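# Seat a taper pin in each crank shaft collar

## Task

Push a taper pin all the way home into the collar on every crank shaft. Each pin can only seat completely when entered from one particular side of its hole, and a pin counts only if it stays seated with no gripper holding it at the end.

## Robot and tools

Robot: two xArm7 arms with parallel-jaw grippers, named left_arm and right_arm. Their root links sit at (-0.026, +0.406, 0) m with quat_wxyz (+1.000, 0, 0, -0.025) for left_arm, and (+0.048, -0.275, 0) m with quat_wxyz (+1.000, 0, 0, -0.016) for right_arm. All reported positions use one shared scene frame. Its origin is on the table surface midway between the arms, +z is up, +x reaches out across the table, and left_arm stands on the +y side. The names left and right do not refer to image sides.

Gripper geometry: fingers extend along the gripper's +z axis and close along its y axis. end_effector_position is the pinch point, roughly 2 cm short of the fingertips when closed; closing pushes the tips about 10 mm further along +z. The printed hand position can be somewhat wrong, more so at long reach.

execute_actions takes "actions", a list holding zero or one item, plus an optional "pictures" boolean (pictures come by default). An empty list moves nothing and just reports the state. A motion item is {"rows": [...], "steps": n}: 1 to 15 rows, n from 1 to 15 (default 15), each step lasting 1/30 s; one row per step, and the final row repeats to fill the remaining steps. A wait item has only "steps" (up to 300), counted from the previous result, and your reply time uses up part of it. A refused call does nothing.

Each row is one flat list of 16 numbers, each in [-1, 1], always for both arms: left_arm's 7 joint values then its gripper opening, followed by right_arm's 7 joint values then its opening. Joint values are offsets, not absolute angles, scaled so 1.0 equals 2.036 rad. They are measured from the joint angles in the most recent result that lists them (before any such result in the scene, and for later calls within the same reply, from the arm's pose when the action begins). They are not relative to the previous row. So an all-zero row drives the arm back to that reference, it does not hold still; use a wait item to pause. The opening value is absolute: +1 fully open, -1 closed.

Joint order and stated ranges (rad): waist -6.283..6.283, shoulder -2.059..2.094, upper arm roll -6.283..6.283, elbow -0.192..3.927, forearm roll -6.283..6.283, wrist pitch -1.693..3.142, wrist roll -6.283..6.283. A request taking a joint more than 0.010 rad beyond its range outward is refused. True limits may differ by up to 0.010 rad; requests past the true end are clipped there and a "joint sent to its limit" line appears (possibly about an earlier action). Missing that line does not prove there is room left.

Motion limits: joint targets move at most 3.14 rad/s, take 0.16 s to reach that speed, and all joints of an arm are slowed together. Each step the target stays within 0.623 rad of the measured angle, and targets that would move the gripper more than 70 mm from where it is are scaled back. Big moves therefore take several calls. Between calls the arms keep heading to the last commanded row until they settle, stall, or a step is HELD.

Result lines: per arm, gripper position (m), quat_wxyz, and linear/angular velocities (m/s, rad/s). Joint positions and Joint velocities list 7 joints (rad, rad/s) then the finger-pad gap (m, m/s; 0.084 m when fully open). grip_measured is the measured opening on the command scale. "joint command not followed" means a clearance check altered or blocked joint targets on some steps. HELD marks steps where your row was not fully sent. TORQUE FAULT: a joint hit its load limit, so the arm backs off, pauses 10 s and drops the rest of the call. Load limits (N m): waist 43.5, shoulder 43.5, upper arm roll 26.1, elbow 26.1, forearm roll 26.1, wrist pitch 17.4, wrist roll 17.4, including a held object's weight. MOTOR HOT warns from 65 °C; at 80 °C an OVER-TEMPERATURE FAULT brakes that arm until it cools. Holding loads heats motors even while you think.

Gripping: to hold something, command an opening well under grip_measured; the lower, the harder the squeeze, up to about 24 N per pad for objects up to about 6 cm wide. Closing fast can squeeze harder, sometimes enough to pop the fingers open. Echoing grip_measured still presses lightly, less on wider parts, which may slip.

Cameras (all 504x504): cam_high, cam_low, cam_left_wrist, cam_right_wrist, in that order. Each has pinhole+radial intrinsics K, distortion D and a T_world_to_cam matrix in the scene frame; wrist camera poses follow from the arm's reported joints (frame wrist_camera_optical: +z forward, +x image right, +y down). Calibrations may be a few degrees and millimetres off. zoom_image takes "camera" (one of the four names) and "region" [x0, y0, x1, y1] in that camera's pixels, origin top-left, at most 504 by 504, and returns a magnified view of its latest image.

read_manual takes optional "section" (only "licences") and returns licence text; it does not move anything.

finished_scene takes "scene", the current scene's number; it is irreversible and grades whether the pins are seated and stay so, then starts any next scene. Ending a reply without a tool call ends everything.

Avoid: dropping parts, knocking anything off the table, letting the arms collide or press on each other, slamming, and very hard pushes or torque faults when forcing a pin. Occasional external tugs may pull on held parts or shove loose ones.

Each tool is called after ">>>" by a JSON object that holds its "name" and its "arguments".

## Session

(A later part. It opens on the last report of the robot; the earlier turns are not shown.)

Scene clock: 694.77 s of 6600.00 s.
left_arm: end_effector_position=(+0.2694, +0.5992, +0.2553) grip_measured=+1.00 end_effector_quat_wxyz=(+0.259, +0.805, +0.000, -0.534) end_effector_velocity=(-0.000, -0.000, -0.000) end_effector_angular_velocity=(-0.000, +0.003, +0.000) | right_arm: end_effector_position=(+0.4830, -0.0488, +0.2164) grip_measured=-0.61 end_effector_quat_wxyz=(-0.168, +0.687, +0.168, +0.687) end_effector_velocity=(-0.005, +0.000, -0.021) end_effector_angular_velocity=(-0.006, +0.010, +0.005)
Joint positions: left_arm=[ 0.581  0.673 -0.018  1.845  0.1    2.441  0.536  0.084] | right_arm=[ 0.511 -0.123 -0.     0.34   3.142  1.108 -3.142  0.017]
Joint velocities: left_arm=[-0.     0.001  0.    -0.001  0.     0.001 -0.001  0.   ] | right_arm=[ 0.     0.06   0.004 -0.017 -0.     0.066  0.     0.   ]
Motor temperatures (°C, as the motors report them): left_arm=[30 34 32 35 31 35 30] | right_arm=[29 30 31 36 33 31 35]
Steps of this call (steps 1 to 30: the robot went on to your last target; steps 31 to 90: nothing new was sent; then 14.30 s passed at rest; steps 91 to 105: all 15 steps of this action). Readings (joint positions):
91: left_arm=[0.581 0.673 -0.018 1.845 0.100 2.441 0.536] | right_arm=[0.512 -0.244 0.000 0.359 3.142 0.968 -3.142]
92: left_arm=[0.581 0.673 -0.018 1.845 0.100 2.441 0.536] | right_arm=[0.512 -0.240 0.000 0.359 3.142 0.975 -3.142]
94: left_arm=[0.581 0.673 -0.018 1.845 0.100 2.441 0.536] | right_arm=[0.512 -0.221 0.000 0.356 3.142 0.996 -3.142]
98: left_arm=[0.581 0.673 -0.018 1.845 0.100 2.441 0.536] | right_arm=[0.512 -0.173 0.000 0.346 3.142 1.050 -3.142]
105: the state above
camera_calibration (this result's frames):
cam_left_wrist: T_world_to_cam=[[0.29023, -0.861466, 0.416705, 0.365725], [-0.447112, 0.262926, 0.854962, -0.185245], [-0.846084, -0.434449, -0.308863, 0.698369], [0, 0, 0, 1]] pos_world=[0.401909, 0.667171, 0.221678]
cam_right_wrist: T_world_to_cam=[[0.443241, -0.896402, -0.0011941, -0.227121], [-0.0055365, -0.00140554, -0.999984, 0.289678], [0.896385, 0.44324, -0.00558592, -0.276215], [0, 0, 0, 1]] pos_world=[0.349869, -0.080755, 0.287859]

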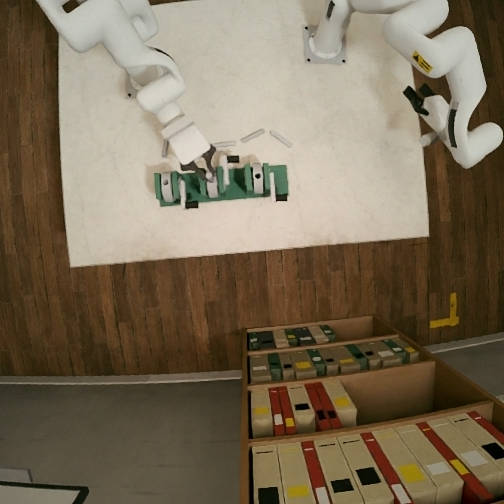

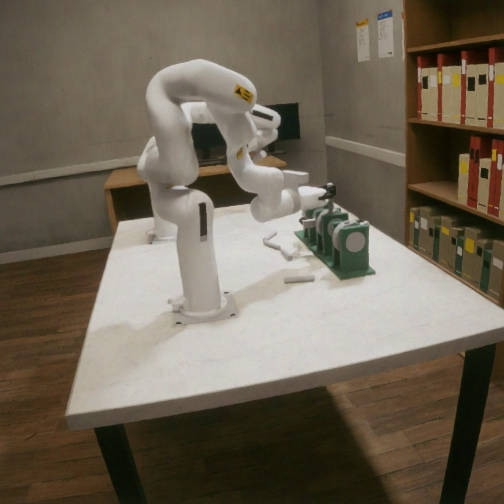

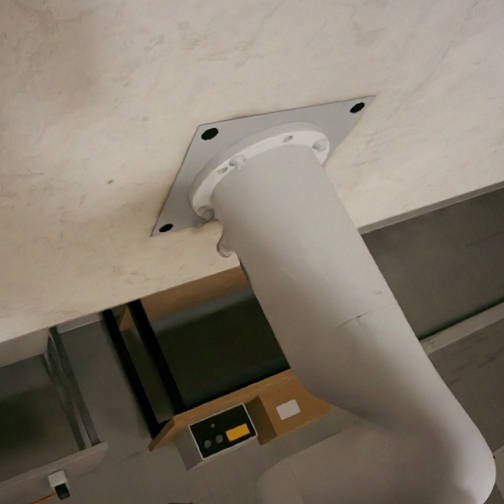

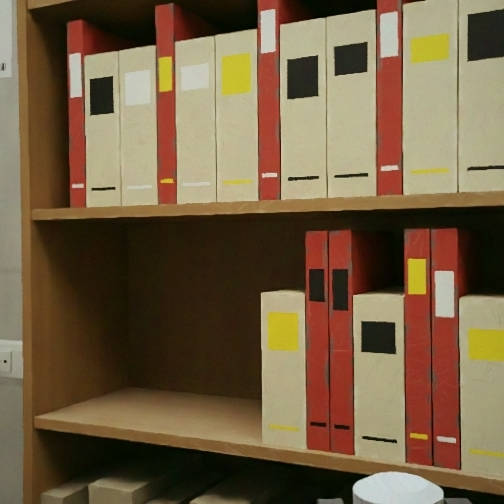

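>>> {"name": "execute_actions", "arguments": {"actions": []}}

Scene clock: 744.13 s of 6600.00 s.
left_arm: end_effector_position=(+0.2694, +0.5992, +0.2553) grip_measured=+1.00 end_effector_quat_wxyz=(+0.259, +0.805, +0.000, -0.534) end_effector_velocity=(-0.000, -0.000, -0.001) end_effector_angular_velocity=(-0.002, +0.002, -0.000) | right_arm: end_effector_position=(+0.4825, -0.0486, +0.2146) grip_measured=-0.61 end_effector_quat_wxyz=(-0.168, +0.687, +0.168, +0.687) end_effector_velocity=(-0.000, -0.000, -0.001) end_effector_angular_velocity=(+0.000, +0.002, +0.000)
Joint positions: left_arm=[ 0.581  0.673 -0.018  1.845  0.1    2.441  0.536  0.084] | right_arm=[ 0.512 -0.118  0.     0.338  3.142  1.114 -3.142  0.017]
Joint velocities: left_arm=[ 0.     0.002 -0.    -0.001  0.    -0.     0.    -0.   ] | right_arm=[-0.001  0.001  0.001 -0.001  0.    -0.     0.001 -0.   ]
Motor temperatures (°C, as the motors report them): left_arm=[30 34 32 35 31 35 30] | right_arm=[29 30 31 36 33 31 35]
Steps of this call (steps 1 to 15: the robot went on to your last target; steps 16 to 90: nothing new was sent; then 46.37 s passed at rest). Readings (joint positions):
1: left_arm=[0.581 0.673 -0.018 1.845 0.100 2.441 0.536] | right_arm=[0.511 -0.122 -0.000 0.339 3.142 1.109 -3.142]
2: left_arm=[0.581 0.673 -0.018 1.845 0.100 2.441 0.536] | right_arm=[0.511 -0.121 -0.000 0.339 3.142 1.111 -3.142]
4: left_arm=[0.581 0.673 -0.018 1.845 0.100 2.441 0.536] | right_arm=[0.511 -0.119 -0.000 0.339 3.142 1.112 -3.142]
8: left_arm=[0.581 0.673 -0.018 1.845 0.100 2.441 0.536] | right_arm=[0.511 -0.119 -0.000 0.339 3.142 1.113 -3.142]
90: the state above
All arms were judged still, so your last target was given up. Only a new action makes them travel on or press farther. Fingers that are still opening or closing keep moving.
camera_calibration (this result's frames):
cam_left_wrist: T_world_to_cam=[[0.29023, -0.861466, 0.416705, 0.365725], [-0.447112, 0.262926, 0.854962, -0.185245], [-0.846084, -0.434449, -0.308863, 0.698369], [0, 0, 0, 1]] pos_world=[0.401909, 0.667171, 0.221679]
cam_right_wrist: T_world_to_cam=[[0.444109, -0.895972, -0.00111656, -0.227118], [-0.00614904, -0.00180174, -0.999979, 0.288156], [0.895952, 0.444107, -0.00630954, -0.2755], [0, 0, 0, 1]] pos_world=[0.349472, -0.0806208, 0.286158]

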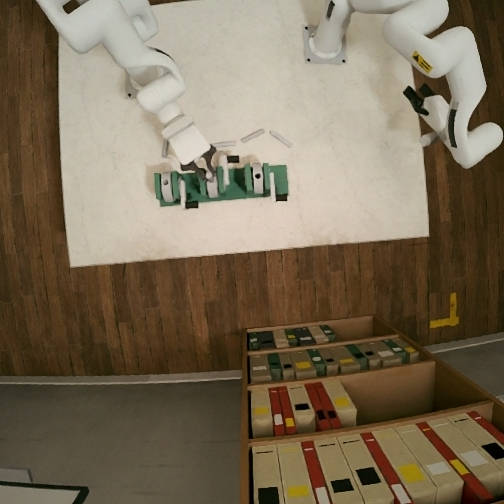

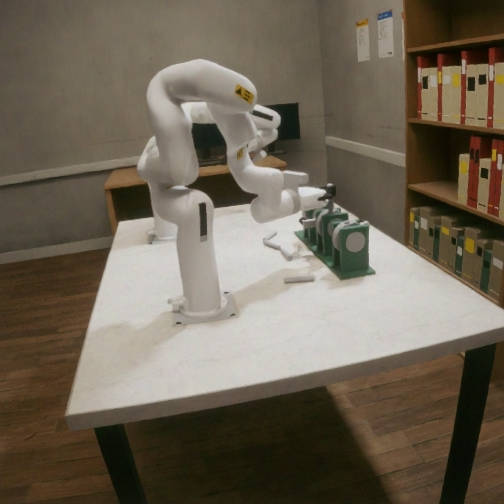

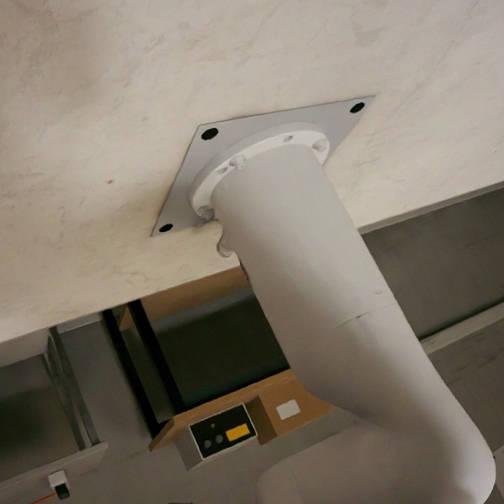

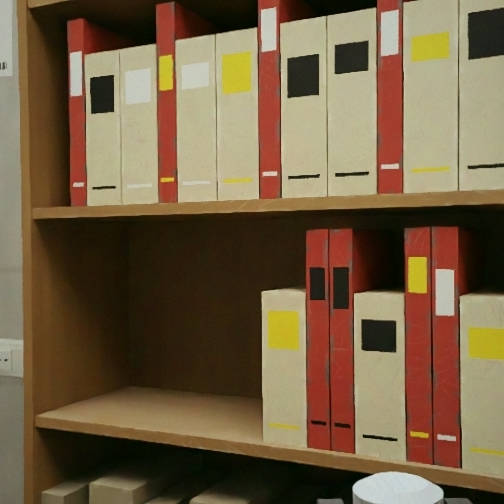

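>>> {"name": "execute_actions", "arguments": {"actions": [{"rows": [[0,0,0,0,0,0,0,1, 0,0.009,0,-0.0002,0,0.009,0,-0.85],[0,0,0,0,0,0,0,1, 0,0.018,0,-0.0004,0,0.018,0,-0.85],[0,0,0,0,0,0,0,1, 0,0.027,0,-0.0006,0,0.027,0,-0.85],[0,0,0,0,0,0,0,1, 0,0.0353,0,-0.0008,0,0.0361,0,-0.85]], "steps": 15}]}}

Scene clock: 749.20 s of 6600.00 s.
left_arm: end_effector_position=(+0.2694, +0.5992, +0.2553) grip_measured=+1.00 end_effector_quat_wxyz=(+0.259, +0.805, +0.000, -0.534) end_effector_velocity=(-0.000, -0.000, -0.000) end_effector_angular_velocity=(-0.000, +0.001, +0.000) | right_arm: end_effector_position=(+0.4831, -0.0485, +0.1974) grip_measured=-0.61 end_effector_quat_wxyz=(-0.168, +0.687, +0.168, +0.687) end_effector_velocity=(+0.001, +0.001, -0.000) end_effector_angular_velocity=(+0.001, -0.004, +0.002)
Joint positions: left_arm=[ 0.581  0.673 -0.018  1.845  0.1    2.441  0.536  0.084] | right_arm=[ 0.511 -0.047 -0.     0.337  3.142  1.186 -3.142  0.017]
Joint velocities: left_arm=[-0.     0.    -0.    -0.    -0.     0.    -0.001 -0.   ] | right_arm=[-0.     0.007  0.002  0.002 -0.001  0.009 -0.     0.   ]
Motor temperatures (°C, as the motors report them): left_arm=[30 34 32 35 31 35 30] | right_arm=[29 30 31 36 33 31 35]
Steps of this call (steps 1 to 90: nothing new was sent; then 1.57 s passed at rest; steps 91 to 105: all 15 steps of this action). Readings (joint positions):
91: left_arm=[0.581 0.673 -0.018 1.845 0.100 2.441 0.536] | right_arm=[0.512 -0.118 0.000 0.338 3.142 1.114 -3.142]
92: left_arm=[0.581 0.673 -0.018 1.845 0.100 2.441 0.536] | right_arm=[0.512 -0.114 0.000 0.339 3.142 1.119 -3.142]
94: left_arm=[0.581 0.673 -0.018 1.845 0.100 2.441 0.536] | right_arm=[0.511 -0.093 0.000 0.339 3.142 1.140 -3.142]
98: left_arm=[0.581 0.673 -0.018 1.845 0.100 2.441 0.536] | right_arm=[0.511 -0.054 -0.000 0.336 3.142 1.177 -3.142]
105: the state above
camera_calibration (this result's frames):
cam_left_wrist: T_world_to_cam=[[0.29023, -0.861466, 0.416705, 0.365725], [-0.447112, 0.262926, 0.854962, -0.185245], [-0.846084, -0.434449, -0.308863, 0.698369], [0, 0, 0, 1]] pos_world=[0.401909, 0.667171, 0.221678]
cam_right_wrist: T_world_to_cam=[[0.443697, -0.896176, -0.00117239, -0.227122], [-0.00598212, -0.00165357, -0.999981, 0.27088], [0.896157, 0.443696, -0.00609471, -0.27637], [0, 0, 0, 1]] pos_world=[0.350065, -0.080469, 0.268924]

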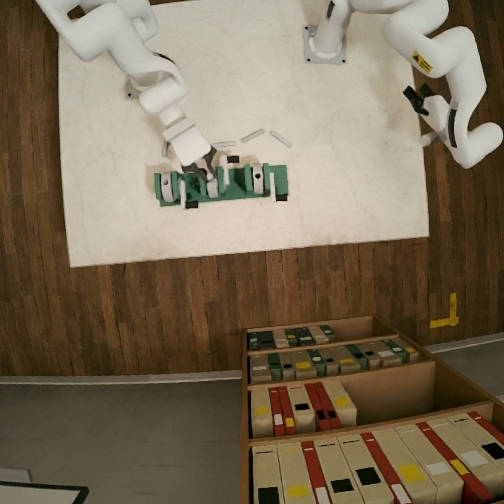

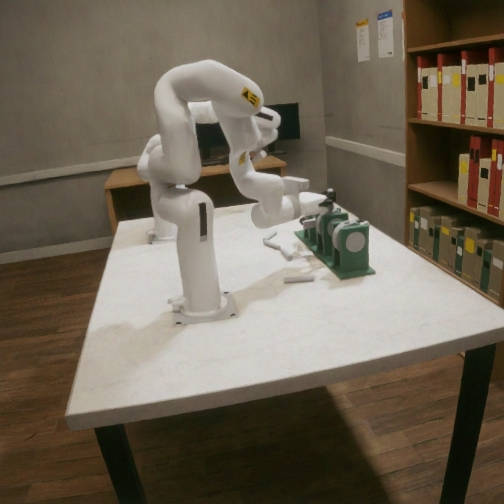

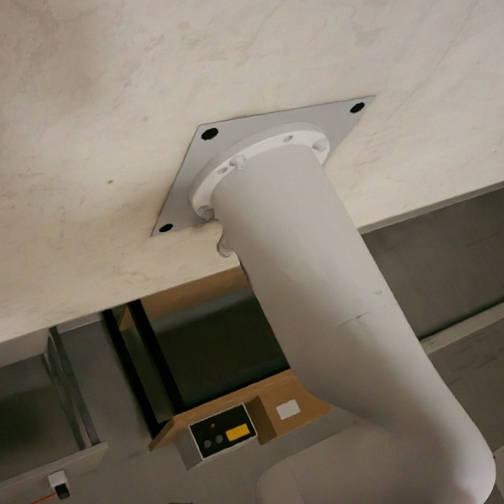

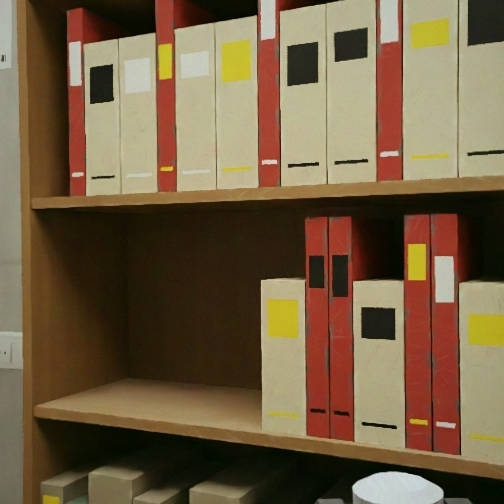

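>>> {"name": "zoom_image", "arguments": {"camera": "cam_low", "region": [270, 170, 390, 270]}}

>>> {"name": "zoom_image", "arguments": {"camera": "cam_high", "region": [140, 130, 300, 220]}}

Region (270, 170, 390, 270) of cam_low's 504x504 image, scaled by 4.200, with more detail than that image has.

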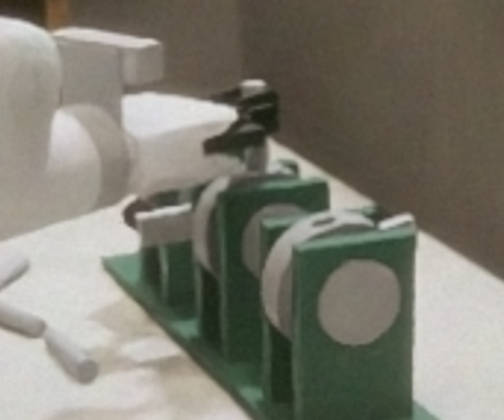

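Region (140, 130, 300, 220) of cam_high's 504x504 image, scaled by 3.150, with more detail than that image has; it fills the top 284 rows of this view, and the rest is white.

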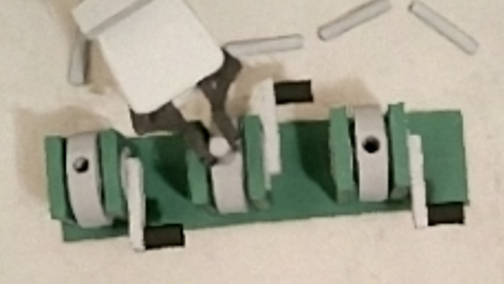

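>>> {"name": "execute_actions", "arguments": {"actions": [{"rows": [[0,0,0,0,0,0,0,1, 0,0.009,0,-0.0002,0,0.009,0,-0.85],[0,0,0,0,0,0,0,1, 0,0.018,0,-0.0004,0,0.018,0,-0.85],[0,0,0,0,0,0,0,1, 0,0.027,0,-0.0006,0,0.027,0,-0.85],[0,0,0,0,0,0,0,1, 0,0.0357,0,-0.0008,0,0.0368,0,-0.85]], "steps": 15}]}}

Scene clock: 760.30 s of 6600.00 s.
left_arm: end_effector_position=(+0.2694, +0.5992, +0.2553) grip_measured=+1.00 end_effector_quat_wxyz=(+0.259, +0.805, +0.000, -0.534) end_effector_velocity=(+0.000, +0.000, +0.000) end_effector_angular_velocity=(+0.001, -0.000, +0.000) | right_arm: end_effector_position=(+0.4826, -0.0489, +0.1800) grip_measured=-0.61 end_effector_quat_wxyz=(-0.168, +0.687, +0.168, +0.687) end_effector_velocity=(+0.000, -0.001, -0.001) end_effector_angular_velocity=(-0.001, -0.002, -0.002)
Joint positions: left_arm=[ 0.581  0.673 -0.018  1.845  0.1    2.441  0.536  0.084] | right_arm=[ 0.511  0.025 -0.     0.335  3.142  1.26  -3.142  0.017]
Joint velocities: left_arm=[ 0.    -0.    -0.     0.    -0.     0.    -0.001  0.   ] | right_arm=[ 0.     0.005 -0.001 -0.001  0.001  0.008 -0.002 -0.   ]
Motor temperatures (°C, as the motors report them): left_arm=[30 34 32 35 31 35 30] | right_arm=[29 30 31 36 33 31 35]
Steps of this call (steps 1 to 15: the robot went on to your last target; steps 16 to 90: nothing new was sent; then 7.60 s passed at rest; steps 91 to 105: all 15 steps of this action). Readings (joint positions):
91: left_arm=[0.581 0.673 -0.018 1.845 0.100 2.441 0.536] | right_arm=[0.512 -0.046 0.000 0.337 3.142 1.188 -3.142]
92: left_arm=[0.581 0.673 -0.018 1.845 0.100 2.441 0.536] | right_arm=[0.512 -0.042 0.000 0.337 3.142 1.193 -3.142]
94: left_arm=[0.581 0.673 -0.018 1.845 0.100 2.441 0.536] | right_arm=[0.511 -0.022 -0.000 0.337 3.142 1.214 -3.142]
98: left_arm=[0.581 0.673 -0.018 1.845 0.100 2.441 0.536] | right_arm=[0.511 0.017 -0.000 0.335 3.142 1.251 -3.142]
105: the state above
camera_calibration (this result's frames):
cam_left_wrist: T_world_to_cam=[[0.290229, -0.861466, 0.416705, 0.365725], [-0.447112, 0.262926, 0.854962, -0.185245], [-0.846084, -0.434449, -0.308863, 0.698369], [0, 0, 0, 1]] pos_world=[0.401909, 0.667171, 0.221679]
cam_right_wrist: T_world_to_cam=[[0.443493, -0.896277, -0.00119372, -0.227152], [-0.00569467, -0.00148598, -0.999983, 0.253359], [0.89626, 0.443492, -0.00576302, -0.275986], [0, 0, 0, 1]] pos_world=[0.349539, -0.0808169, 0.251492]

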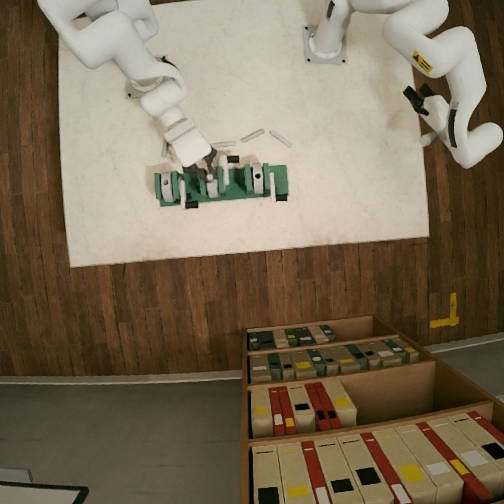

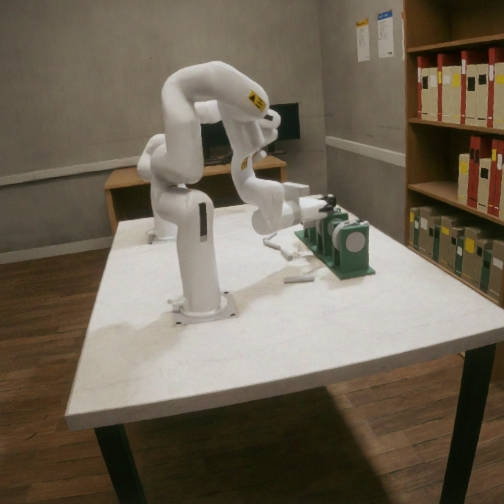

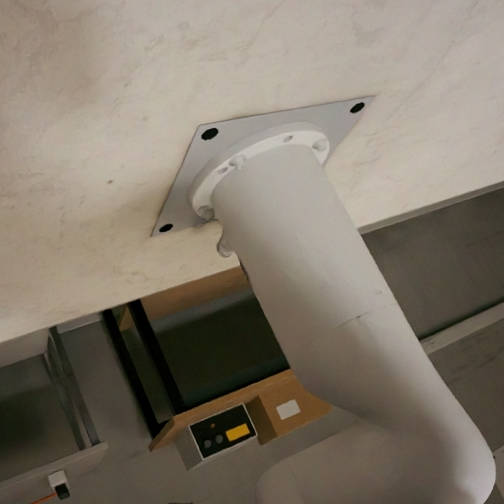

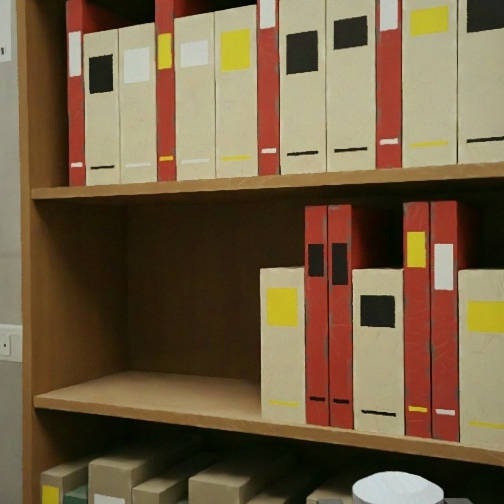

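Open moderately.

>>> {"name": "execute_actions", "arguments": {"actions": [{"rows": [[0,0,0,0,0,0,0,1, 0,0,0,0,0,0,0,-0.3]], "steps": 15}]}}

>>> {"name": "zoom_image", "arguments": {"camera": "cam_low", "region": [270, 170, 390, 270]}}

Scene clock: 764.27 s of 6600.00 s.
left_arm: end_effector_position=(+0.2694, +0.5992, +0.2553) grip_measured=+1.00 end_effector_quat_wxyz=(+0.259, +0.805, +0.000, -0.534) end_effector_velocity=(-0.000, +0.000, -0.000) end_effector_angular_velocity=(-0.001, +0.001, -0.000) | right_arm: end_effector_position=(+0.4825, -0.0486, +0.1800) grip_measured=-0.32 end_effector_quat_wxyz=(-0.168, +0.687, +0.168, +0.687) end_effector_velocity=(+0.002, -0.003, +0.001) end_effector_angular_velocity=(+0.001, -0.002, -0.008)
Joint positions: left_arm=[ 0.581  0.673 -0.018  1.845  0.1    2.441  0.536  0.084] | right_arm=[ 0.512  0.025  0.     0.335  3.142  1.26  -3.142  0.03 ]
Joint velocities: left_arm=[ 0.     0.001 -0.    -0.     0.    -0.     0.     0.   ] | right_arm=[-0.003 -0.002 -0.003  0.     0.001  0.    -0.     0.   ]
Motor temperatures (°C, as the motors report them): left_arm=[30 34 32 35 31 35 30] | right_arm=[29 30 31 36 33 31 35]
Steps of this call (steps 1 to 15: the robot went on to your last target; steps 16 to 90: nothing new was sent; then 0.47 s passed at rest; steps 91 to 105: all 15 steps of this action). Readings (joint positions):
91: left_arm=[0.581 0.673 -0.018 1.845 0.100 2.441 0.536] | right_arm=[0.511 0.026 0.000 0.335 3.142 1.261 -3.142]
92: left_arm=[0.581 0.673 -0.018 1.845 0.100 2.441 0.536] | right_arm=[0.512 0.026 0.002 0.335 3.141 1.261 -3.142]
94: left_arm=[0.581 0.673 -0.018 1.845 0.100 2.441 0.536] | right_arm=[0.513 0.026 0.003 0.334 3.140 1.260 -3.142]
98: left_arm=[0.581 0.673 -0.018 1.845 0.100 2.441 0.536] | right_arm=[0.512 0.025 0.001 0.335 3.141 1.260 -3.142]
105: the state above
camera_calibration (this result's frames):
cam_left_wrist: T_world_to_cam=[[0.290229, -0.861466, 0.416705, 0.365725], [-0.447112, 0.262926, 0.854962, -0.185245], [-0.846084, -0.434449, -0.308863, 0.698369], [0, 0, 0, 1]] pos_world=[0.401909, 0.667171, 0.221679]
cam_right_wrist: T_world_to_cam=[[0.444041, -0.896006, -0.00119581, -0.227134], [-0.00583836, -0.00155878, -0.999982, 0.25336], [0.895988, 0.444039, -0.00592337, -0.275771], [0, 0, 0, 1]] pos_world=[0.349424, -0.0806652, 0.25145]

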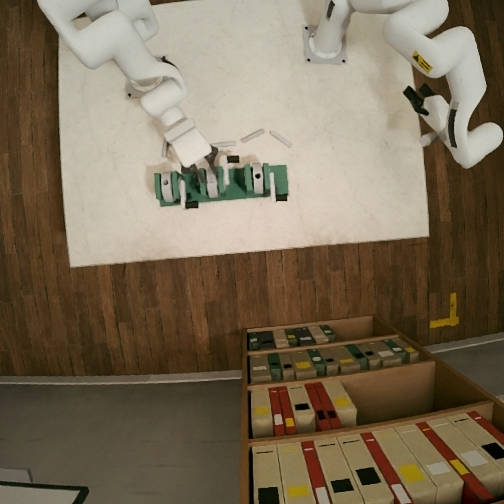

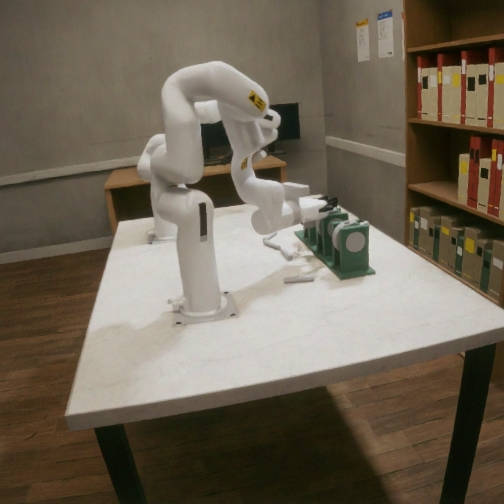

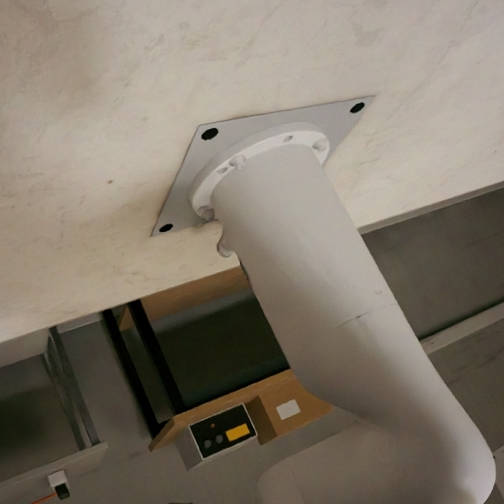

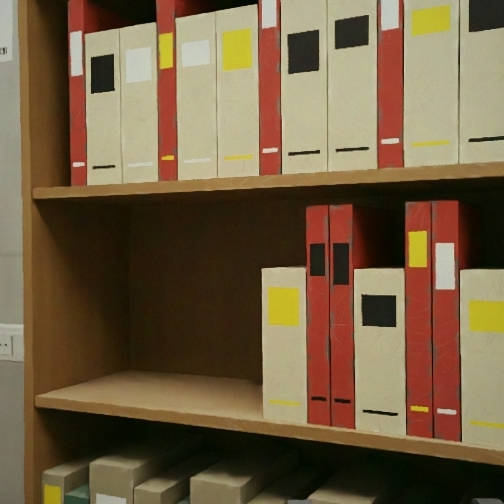

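Region (270, 170, 390, 270) of cam_low's 504x504 image, scaled by 4.200, with more detail than that image has.

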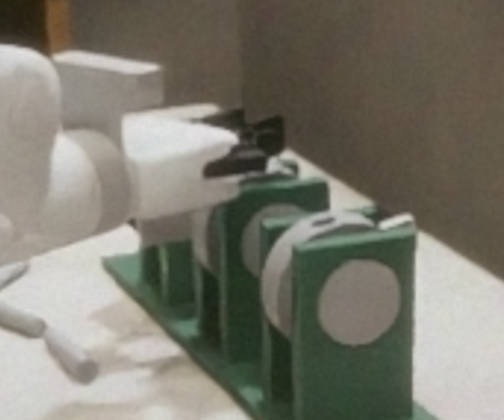

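>>> {"name": "execute_actions", "arguments": {"actions": [{"rows": [[0,0,0,0,0,0,0,1, 0,-0.03,0,0.003,0,-0.031,0,-0.3],[0,0,0,0,0,0,0,1, 0,-0.06,0,0.008,0,-0.063,0,-0.3],[0,0,0,0,0,0,0,1, 0,-0.09,0,0.016,0,-0.10,0,-0.3],[0,0,0,0,0,0,0,1, 0,-0.13,0,0.03,0,-0.155,0,-0.3],[0,0,0,0,0,0,0,1, 0,-0.17,0,0.05,0,-0.215,0,-0.3],[0,0,0,0,0,0,0,1, 0,-0.21,0,0.072,0,-0.277,0,-0.3],[0,0,0,0,0,0,0,1, 0,-0.24,0,0.09,0,-0.325,0,-0.3],[0,0,0,0,0,0,0,1, 0,-0.2654,0,0.1059,0,-0.371,0,-0.3]], "steps": 15}]}}

>>> {"name": "zoom_image", "arguments": {"camera": "cam_high", "region": [140, 120, 300, 220]}}

Scene clock: 782.53 s of 6600.00 s.
left_arm: end_effector_position=(+0.2694, +0.5992, +0.2553) grip_measured=+1.00 end_effector_quat_wxyz=(+0.259, +0.805, +0.000, -0.534) end_effector_velocity=(+0.000, +0.000, -0.000) end_effector_angular_velocity=(+0.001, -0.000, -0.000) | right_arm: end_effector_position=(+0.4918, -0.0438, +0.3404) grip_measured=-0.32 end_effector_quat_wxyz=(-0.169, +0.685, +0.168, +0.689) end_effector_velocity=(-0.066, -0.034, +0.390) end_effector_angular_velocity=(+0.012, -0.022, +0.000)
Joint positions: left_arm=[ 0.581  0.673 -0.018  1.845  0.1    2.441  0.536  0.084] | right_arm=[ 0.512 -0.428  0.     0.509  3.142  0.639 -3.142  0.03 ]
Joint velocities: left_arm=[-0.     0.001 -0.     0.001  0.    -0.001 -0.    -0.   ] | right_arm=[ 0.    -0.95  -0.     0.458 -0.    -1.383  0.001  0.   ]
Motor temperatures (°C, as the motors report them): left_arm=[30 34 32 35 31 35 30] | right_arm=[29 30 31 35 33 31 35]
Steps of this call (steps 1 to 15: the robot went on to your last target; steps 16 to 90: nothing new was sent; then 14.77 s passed at rest; steps 91 to 105: all 15 steps of this action). Readings (joint positions):
91: left_arm=[0.581 0.673 -0.018 1.845 0.100 2.441 0.536] | right_arm=[0.511 0.024 -0.000 0.335 3.142 1.260 -3.142]
92: left_arm=[0.581 0.673 -0.018 1.845 0.100 2.441 0.536] | right_arm=[0.511 0.020 -0.000 0.335 3.142 1.253 -3.142]
94: left_arm=[0.581 0.673 -0.018 1.845 0.100 2.441 0.536] | right_arm=[0.512 -0.023 0.000 0.338 3.142 1.202 -3.142]
98: left_arm=[0.581 0.673 -0.018 1.845 0.100 2.441 0.536] | right_arm=[0.512 -0.181 -0.000 0.390 3.142 1.006 -3.142]
105: the state above
camera_calibration (this result's frames):
cam_left_wrist: T_world_to_cam=[[0.290229, -0.861466, 0.416705, 0.365725], [-0.447112, 0.262927, 0.854962, -0.185245], [-0.846084, -0.434449, -0.308863, 0.698369], [0, 0, 0, 1]] pos_world=[0.401909, 0.667171, 0.221678]
cam_right_wrist: T_world_to_cam=[[0.44402, -0.896016, -0.00137535, -0.226683], [-0.000728831, 0.00117378, -0.999999, 0.411457], [0.896017, 0.44402, -0.000131861, -0.287245], [0, 0, 0, 1]] pos_world=[0.358329, -0.0760522, 0.411107]

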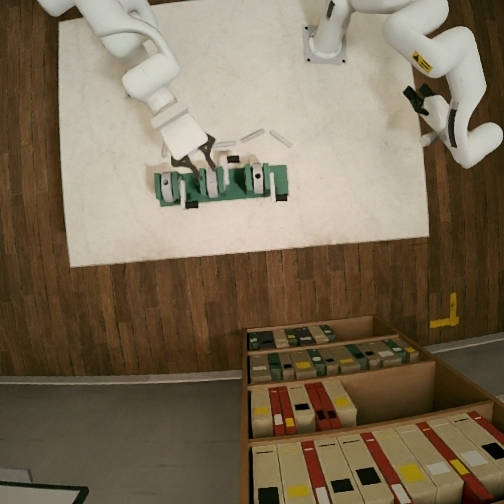

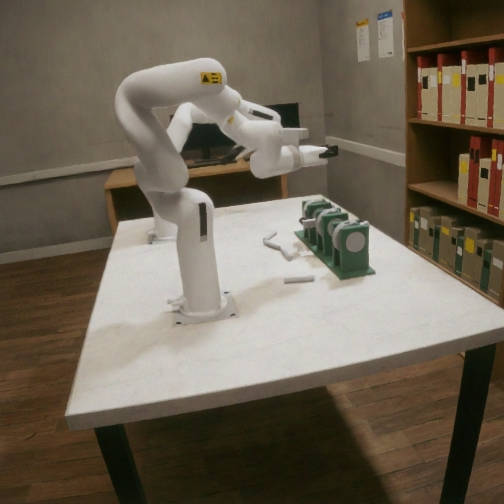

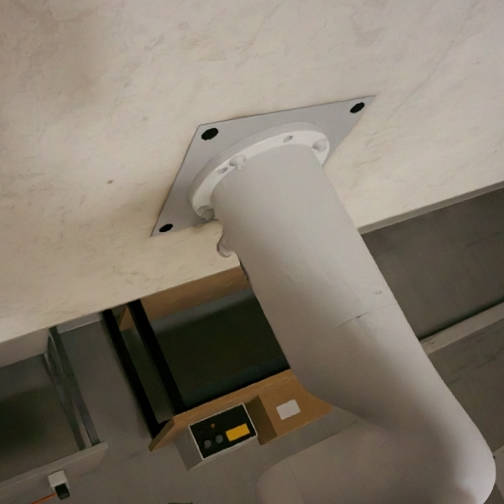

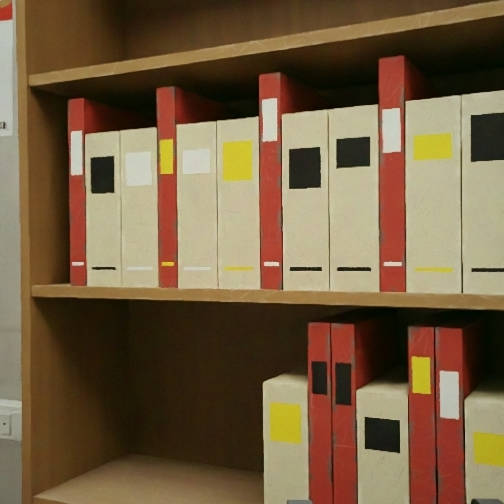

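Region (140, 120, 300, 220) of cam_high's 504x504 image, scaled by 3.150, with more detail than that image has; it fills the top 315 rows of this view, and the rest is white.

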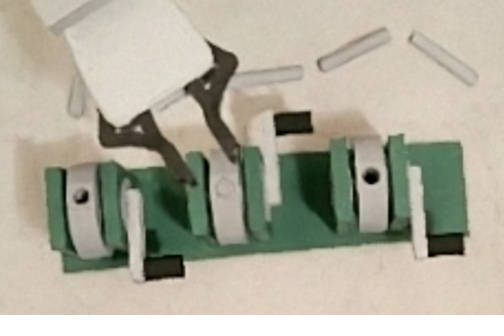

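>>> {"name": "execute_actions", "arguments": {"actions": [{"rows": [[0,0,0,0,0,0,0,1, 0.1044,0.0629,0,0.1184,0,-0.8296,0.98,0.3]], "steps": 15}], "pictures": false}}

>>> {"name": "execute_actions", "arguments": {"actions": [{"steps": 25}], "pictures": false}}

Scene clock: 805.03 s of 6600.00 s.
left_arm: end_effector_position=(+0.2694, +0.5992, +0.2553) grip_measured=+1.00 end_effector_quat_wxyz=(+0.259, +0.805, +0.000, -0.534) end_effector_velocity=(-0.000, +0.000, +0.000) end_effector_angular_velocity=(+0.000, +0.001, -0.000) | right_arm: end_effector_position=(+0.3810, -0.0243, +0.2304) grip_measured=+0.29 end_effector_quat_wxyz=(-0.254, +0.917, -0.044, +0.305) end_effector_velocity=(-0.365, -0.173, -0.255) end_effector_angular_velocity=(-0.047, +2.451, -1.154)
Joint positions: left_arm=[ 0.581  0.673 -0.018  1.845  0.1    2.441  0.536  0.084] | right_arm=[ 0.676 -0.348  0.001  0.704  3.142 -0.236 -2.4    0.056]
Joint velocities: left_arm=[ 0.    -0.001 -0.    -0.001  0.     0.    -0.     0.   ] | right_arm=[ 0.198  0.198 -0.003  0.186 -0.    -1.974  1.971 -0.   ]
Motor temperatures (°C, as the motors report them): left_arm=[30 34 32 35 31 35 30] | right_arm=[29 30 31 37 33 31 35]
Steps of this call (steps 1 to 30: the robot went on to your last target; steps 31 to 90: nothing new was sent; then 19.00 s passed at rest; steps 91 to 105: all 15 steps of this action). Readings (joint positions):
91: left_arm=[0.581 0.673 -0.018 1.845 0.100 2.441 0.536] | right_arm=[0.512 -0.515 0.000 0.551 3.142 0.504 -3.141]
92: left_arm=[0.581 0.673 -0.018 1.845 0.100 2.441 0.536] | right_arm=[0.514 -0.513 -0.000 0.553 3.142 0.498 -3.134]
94: left_arm=[0.581 0.673 -0.018 1.845 0.100 2.441 0.536] | right_arm=[0.530 -0.497 -0.001 0.569 3.142 0.448 -3.084]
98: left_arm=[0.581 0.673 -0.018 1.845 0.100 2.441 0.536] | right_arm=[0.599 -0.427 0.001 0.633 3.142 0.223 -2.860]
105: the state above

Scene clock: 805.87 s of 6600.00 s.
left_arm: end_effector_position=(+0.2694, +0.5992, +0.2553) grip_measured=+1.00 end_effector_quat_wxyz=(+0.259, +0.805, +0.000, -0.534) end_effector_velocity=(+0.000, -0.000, +0.000) end_effector_angular_velocity=(+0.000, +0.000, +0.000) | right_arm: end_effector_position=(+0.2205, -0.1319, +0.2077) grip_measured=+0.29 end_effector_quat_wxyz=(-0.001, +0.796, -0.605, +0.000) end_effector_velocity=(-0.003, -0.002, +0.001) end_effector_angular_velocity=(-0.009, +0.012, -0.032)
Joint positions: left_arm=[ 0.581  0.673 -0.018  1.845  0.1    2.441  0.536  0.084] | right_arm=[ 0.724 -0.3    0.     0.75   3.142 -1.048 -1.15   0.056]
Joint velocities: left_arm=[ 0.     0.     0.     0.    -0.     0.001 -0.001 -0.   ] | right_arm=[ 0.001  0.001  0.    -0.     0.001 -0.013  0.033 -0.   ]
Motor temperatures (°C, as the motors report them): left_arm=[30 34 32 35 31 35 30] | right_arm=[29 30 31 37 33 31 35]
Steps of this call (steps 1 to 25: the robot went on to your last target). Readings (joint positions):
1: left_arm=[0.581 0.673 -0.018 1.845 0.100 2.441 0.536] | right_arm=[0.682 -0.342 0.001 0.710 3.142 -0.302 -2.334]
2: left_arm=[0.581 0.673 -0.018 1.845 0.100 2.441 0.536] | right_arm=[0.687 -0.337 0.000 0.715 3.142 -0.368 -2.269]
4: left_arm=[0.581 0.673 -0.018 1.845 0.100 2.441 0.536] | right_arm=[0.696 -0.328 0.000 0.723 3.142 -0.497 -2.140]
8: left_arm=[0.581 0.673 -0.018 1.845 0.100 2.441 0.536] | right_arm=[0.708 -0.316 -0.000 0.735 3.142 -0.740 -1.858]
25: the state above

>>> {"name": "execute_actions", "arguments": {"actions": [{"rows": [[0,0,0,0,0,0,0,1, 0,0.3244,0,0.2521,0,0.0713,0.112,0.3]], "steps": 15}], "pictures": false}}

>>> {"name": "execute_actions", "arguments": {"actions": [{"steps": 12}]}}

Scene clock: 809.90 s of 6600.00 s.
left_arm: end_effector_position=(+0.2694, +0.5992, +0.2553) grip_measured=+1.00 end_effector_quat_wxyz=(+0.259, +0.805, +0.000, -0.534) end_effector_velocity=(+0.000, +0.000, +0.000) end_effector_angular_velocity=(+0.001, -0.002, -0.000) | right_arm: end_effector_position=(+0.3354, -0.0365, +0.1384) grip_measured=+0.29 end_effector_quat_wxyz=(+0.000, +0.733, -0.680, -0.000) end_effector_velocity=(+0.182, +0.153, -0.238) end_effector_angular_velocity=(-0.041, +0.051, -0.350)
Joint positions: left_arm=[ 0.581  0.673 -0.018  1.845  0.1    2.441  0.536  0.084] | right_arm=[ 0.724  0.273  0.     1.195  3.142 -0.923 -0.953  0.056]
Joint velocities: left_arm=[-0.    -0.    -0.     0.001  0.    -0.001  0.    -0.   ] | right_arm=[ 0.002  1.114  0.002  0.805  0.     0.244  0.353 -0.   ]
Motor temperatures (°C, as the motors report them): left_arm=[30 34 32 35 31 35 30] | right_arm=[29 30 31 37 33 31 35]
Steps of this call (steps 1 to 30: the robot went on to your last target; steps 31 to 90: nothing new was sent; then 0.53 s passed at rest; steps 91 to 105: all 15 steps of this action). Readings (joint positions):
91: left_arm=[0.581 0.673 -0.018 1.845 0.100 2.441 0.536] | right_arm=[0.724 -0.299 0.000 0.751 3.142 -1.050 -1.147]
92: left_arm=[0.581 0.673 -0.018 1.845 0.100 2.441 0.536] | right_arm=[0.724 -0.294 -0.000 0.755 3.142 -1.049 -1.144]
94: left_arm=[0.581 0.673 -0.018 1.845 0.100 2.441 0.536] | right_arm=[0.724 -0.248 -0.000 0.795 3.142 -1.037 -1.126]
98: left_arm=[0.581 0.673 -0.018 1.845 0.100 2.441 0.536] | right_arm=[0.724 -0.054 0.000 0.947 3.142 -0.994 -1.061]
105: the state above

Scene clock: 810.30 s of 6600.00 s.
left_arm: end_effector_position=(+0.2694, +0.5992, +0.2553) grip_measured=+1.00 end_effector_quat_wxyz=(+0.259, +0.805, +0.000, -0.534) end_effector_velocity=(-0.000, -0.000, +0.000) end_effector_angular_velocity=(-0.001, -0.000, -0.000) | right_arm: end_effector_position=(+0.3509, -0.0237, +0.1208) grip_measured=+0.29 end_effector_quat_wxyz=(-0.000, +0.723, -0.691, -0.000) end_effector_velocity=(+0.002, +0.001, -0.005) end_effector_angular_velocity=(-0.002, +0.003, -0.004)
Joint positions: left_arm=[ 0.581  0.673 -0.018  1.845  0.1    2.441  0.536  0.084] | right_arm=[ 0.724  0.358 -0.     1.262  3.142 -0.904 -0.923  0.056]
Joint velocities: left_arm=[-0.    -0.001 -0.    -0.001 -0.    -0.     0.    -0.   ] | right_arm=[-0.001  0.016  0.     0.009  0.001  0.004  0.003 -0.   ]
Motor temperatures (°C, as the motors report them): left_arm=[30 34 32 35 31 35 30] | right_arm=[29 30 31 37 33 31 35]
Steps of this call (steps 1 to 12: the robot went on to your last target). Readings (joint positions):
1: left_arm=[0.581 0.673 -0.018 1.845 0.100 2.441 0.536] | right_arm=[0.724 0.304 0.000 1.217 3.142 -0.916 -0.943]
2: left_arm=[0.581 0.673 -0.018 1.845 0.100 2.441 0.536] | right_arm=[0.724 0.325 0.000 1.231 3.142 -0.911 -0.936]
4: left_arm=[0.581 0.673 -0.018 1.845 0.100 2.441 0.536] | right_arm=[0.724 0.344 0.000 1.247 3.142 -0.907 -0.929]
8: left_arm=[0.581 0.673 -0.018 1.845 0.100 2.441 0.536] | right_arm=[0.724 0.354 -0.000 1.260 3.142 -0.905 -0.924]
12: the state above
camera_calibration (this result's frames):
cam_left_wrist: T_world_to_cam=[[0.29023, -0.861466, 0.416705, 0.365725], [-0.447112, 0.262927, 0.854962, -0.185245], [-0.846084, -0.434449, -0.308862, 0.698369], [0, 0, 0, 1]] pos_world=[0.401909, 0.667171, 0.221678]
cam_right_wrist: T_world_to_cam=[[-0.998895, -0.0427347, 0.0195331, 0.377596], [-0.042625, 0.999073, 0.00600121, 0.108606], [-0.0197715, 0.00516199, -0.999791, 0.26167], [0, 0, 0, 1]] pos_world=[0.386982, -0.0937196, 0.253588]

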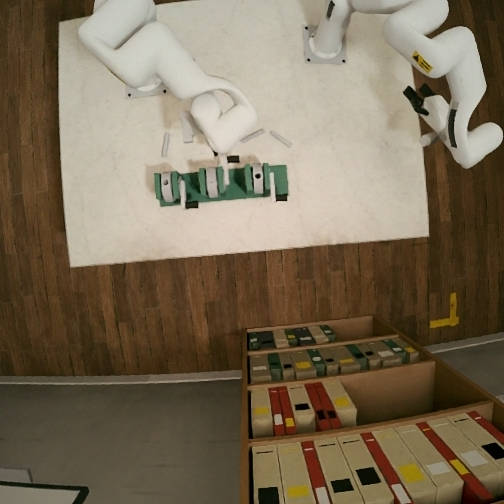

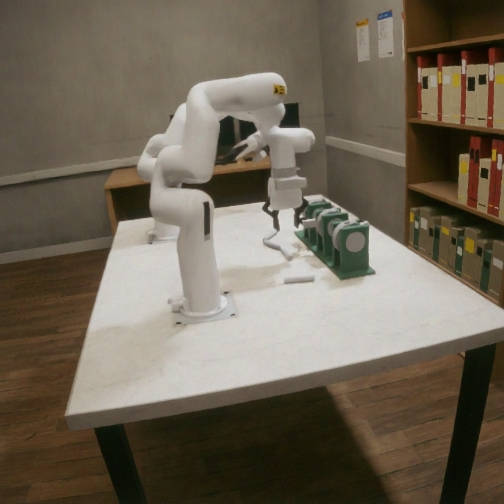

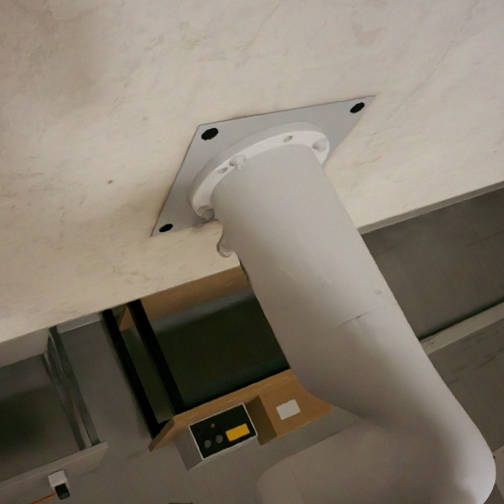

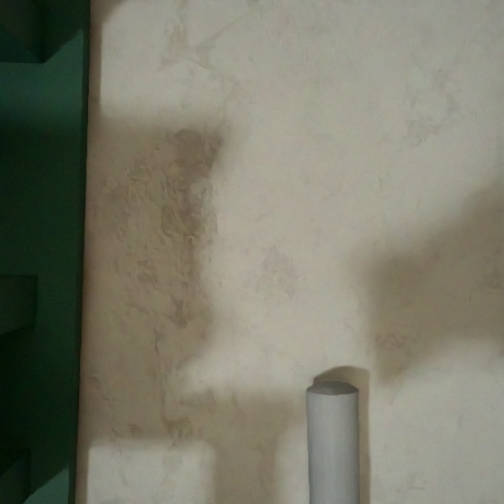

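>>> {"name": "execute_actions", "arguments": {"actions": [{"rows": [[0,0,0,0,0,0,0,1, 0,0.03,0,-0.006,0,0.036,0,0.3],[0,0,0,0,0,0,0,1, 0,0.06,0,-0.015,0,0.075,0,0.3],[0,0,0,0,0,0,0,1, 0,0.0872,0,-0.0248,0,0.112,0,0.3]], "steps": 15}], "pictures": false}}

>>> {"name": "execute_actions", "arguments": {"actions": [{"rows": [[0,0,0,0,0,0,0,1, 0,0,0,0,0,0,0,0.0],[0,0,0,0,0,0,0,1, 0,0,0,0,0,0,0,-0.3],[0,0,0,0,0,0,0,1, 0,0,0,0,0,0,0,-0.5],[0,0,0,0,0,0,0,1, 0,0,0,0,0,0,0,-0.6],[0,0,0,0,0,0,0,1, 0,0,0,0,0,0,0,-0.85]], "steps": 15}]}}

Scene clock: 825.10 s of 6600.00 s.
left_arm: end_effector_position=(+0.2694, +0.5992, +0.2553) grip_measured=+1.00 end_effector_quat_wxyz=(+0.259, +0.805, +0.000, -0.534) end_effector_velocity=(+0.000, +0.000, +0.001) end_effector_angular_velocity=(+0.002, -0.002, +0.000) | right_arm: end_effector_position=(+0.3520, -0.0229, +0.0242) grip_measured=+0.29 end_effector_quat_wxyz=(-0.001, +0.723, -0.691, +0.000) end_effector_velocity=(+0.003, +0.001, -0.010) end_effector_angular_velocity=(+0.009, -0.014, -0.002)
Joint positions: left_arm=[ 0.581  0.673 -0.018  1.845  0.1    2.441  0.536  0.084] | right_arm=[ 0.724  0.532 -0.     1.214  3.142 -0.68  -0.923  0.056]
Joint velocities: left_arm=[-0.    -0.002 -0.     0.002 -0.     0.001 -0.     0.   ] | right_arm=[ 0.     0.017 -0.003 -0.004 -0.001  0.038  0.    -0.   ]
Motor temperatures (°C, as the motors report them): left_arm=[30 34 32 35 31 35 30] | right_arm=[29 30 31 36 33 31 35]
Steps of this call (steps 1 to 30: the robot went on to your last target; steps 31 to 90: nothing new was sent; then 11.30 s passed at rest; steps 91 to 105: all 15 steps of this action). Readings (joint positions):
91: left_arm=[0.581 0.673 -0.018 1.845 0.100 2.441 0.536] | right_arm=[0.724 0.361 0.000 1.263 3.142 -0.903 -0.922]
92: left_arm=[0.581 0.673 -0.018 1.845 0.100 2.441 0.536] | right_arm=[0.724 0.364 -0.000 1.263 3.142 -0.897 -0.922]
94: left_arm=[0.581 0.673 -0.018 1.845 0.100 2.441 0.536] | right_arm=[0.724 0.396 -0.000 1.258 3.142 -0.850 -0.922]
98: left_arm=[0.581 0.673 -0.018 1.845 0.100 2.441 0.536] | right_arm=[0.724 0.502 0.000 1.220 3.142 -0.725 -0.922]
105: the state above

Scene clock: 825.60 s of 6600.00 s.
left_arm: end_effector_position=(+0.2694, +0.5992, +0.2553) grip_measured=+1.00 end_effector_quat_wxyz=(+0.259, +0.805, +0.000, -0.534) end_effector_velocity=(-0.000, -0.000, +0.000) end_effector_angular_velocity=(-0.000, +0.001, -0.000) | right_arm: end_effector_position=(+0.3522, -0.0227, +0.0245) grip_measured=-0.61 end_effector_quat_wxyz=(-0.002, +0.723, -0.691, +0.000) end_effector_velocity=(+0.000, +0.000, -0.000) end_effector_angular_velocity=(+0.000, +0.000, -0.001)
Joint positions: left_arm=[ 0.581  0.673 -0.018  1.845  0.1    2.441  0.536  0.084] | right_arm=[ 0.724  0.531 -0.     1.214  3.142 -0.68  -0.923  0.017]
Joint velocities: left_arm=[ 0.    -0.001 -0.    -0.     0.     0.001 -0.    -0.   ] | right_arm=[-0.     0.001  0.     0.001  0.    -0.     0.001  0.   ]
Motor temperatures (°C, as the motors report them): left_arm=[30 34 32 35 31 35 30] | right_arm=[29 30 31 36 33 31 35]
Steps of this call (steps 1 to 15: all 15 steps of this action). Readings (joint positions):
1: left_arm=[0.581 0.673 -0.018 1.845 0.100 2.441 0.536] | right_arm=[0.724 0.532 -0.000 1.214 3.142 -0.679 -0.923]
2: left_arm=[0.581 0.673 -0.018 1.845 0.100 2.441 0.536] | right_arm=[0.724 0.532 -0.000 1.214 3.142 -0.679 -0.923]
4: left_arm=[0.581 0.673 -0.018 1.845 0.100 2.441 0.536] | right_arm=[0.724 0.531 -0.000 1.214 3.142 -0.680 -0.923]
8: left_arm=[0.581 0.673 -0.018 1.845 0.100 2.441 0.536] | right_arm=[0.724 0.531 -0.000 1.214 3.142 -0.680 -0.923]
15: the state above
camera_calibration (this result's frames):
cam_left_wrist: T_world_to_cam=[[0.29023, -0.861466, 0.416705, 0.365725], [-0.447112, 0.262926, 0.854963, -0.185246], [-0.846084, -0.434449, -0.308862, 0.698369], [0, 0, 0, 1]] pos_world=[0.401909, 0.667171, 0.221678]
cam_right_wrist: T_world_to_cam=[[-0.998936, -0.042665, 0.017504, 0.38088], [-0.04254, 0.999067, 0.00745025, 0.108162], [-0.0178055, 0.00669771, -0.999819, 0.164832], [0, 0, 0, 1]] pos_world=[0.388011, -0.0929146, 0.15733]

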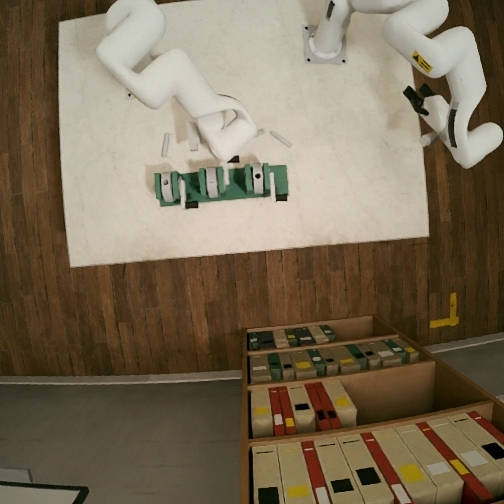

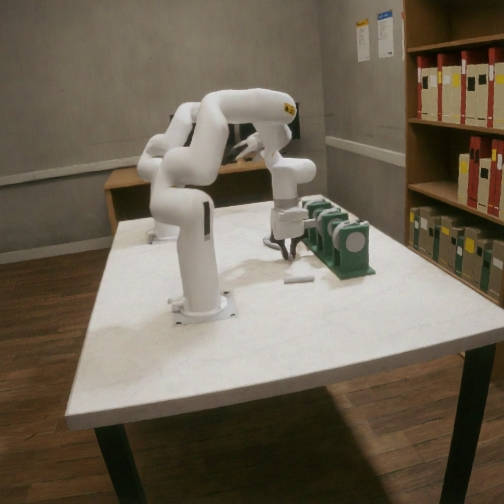

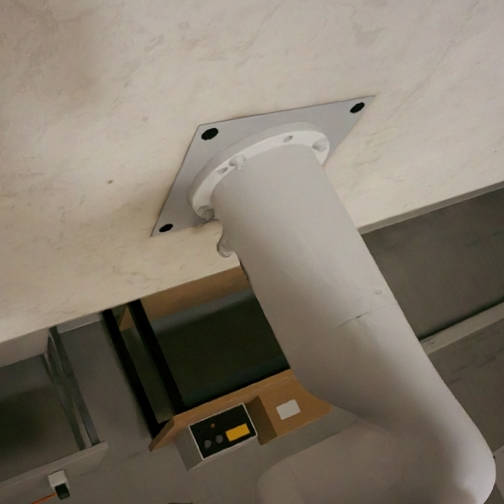

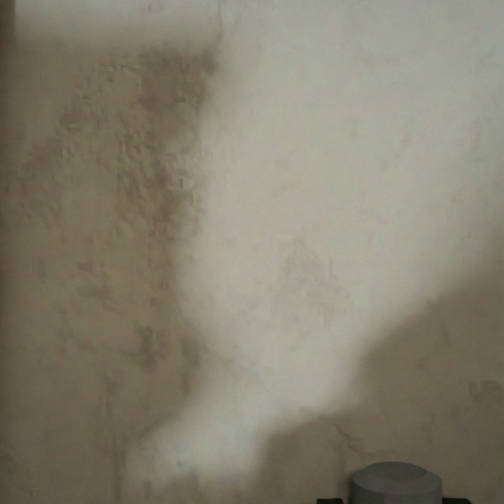

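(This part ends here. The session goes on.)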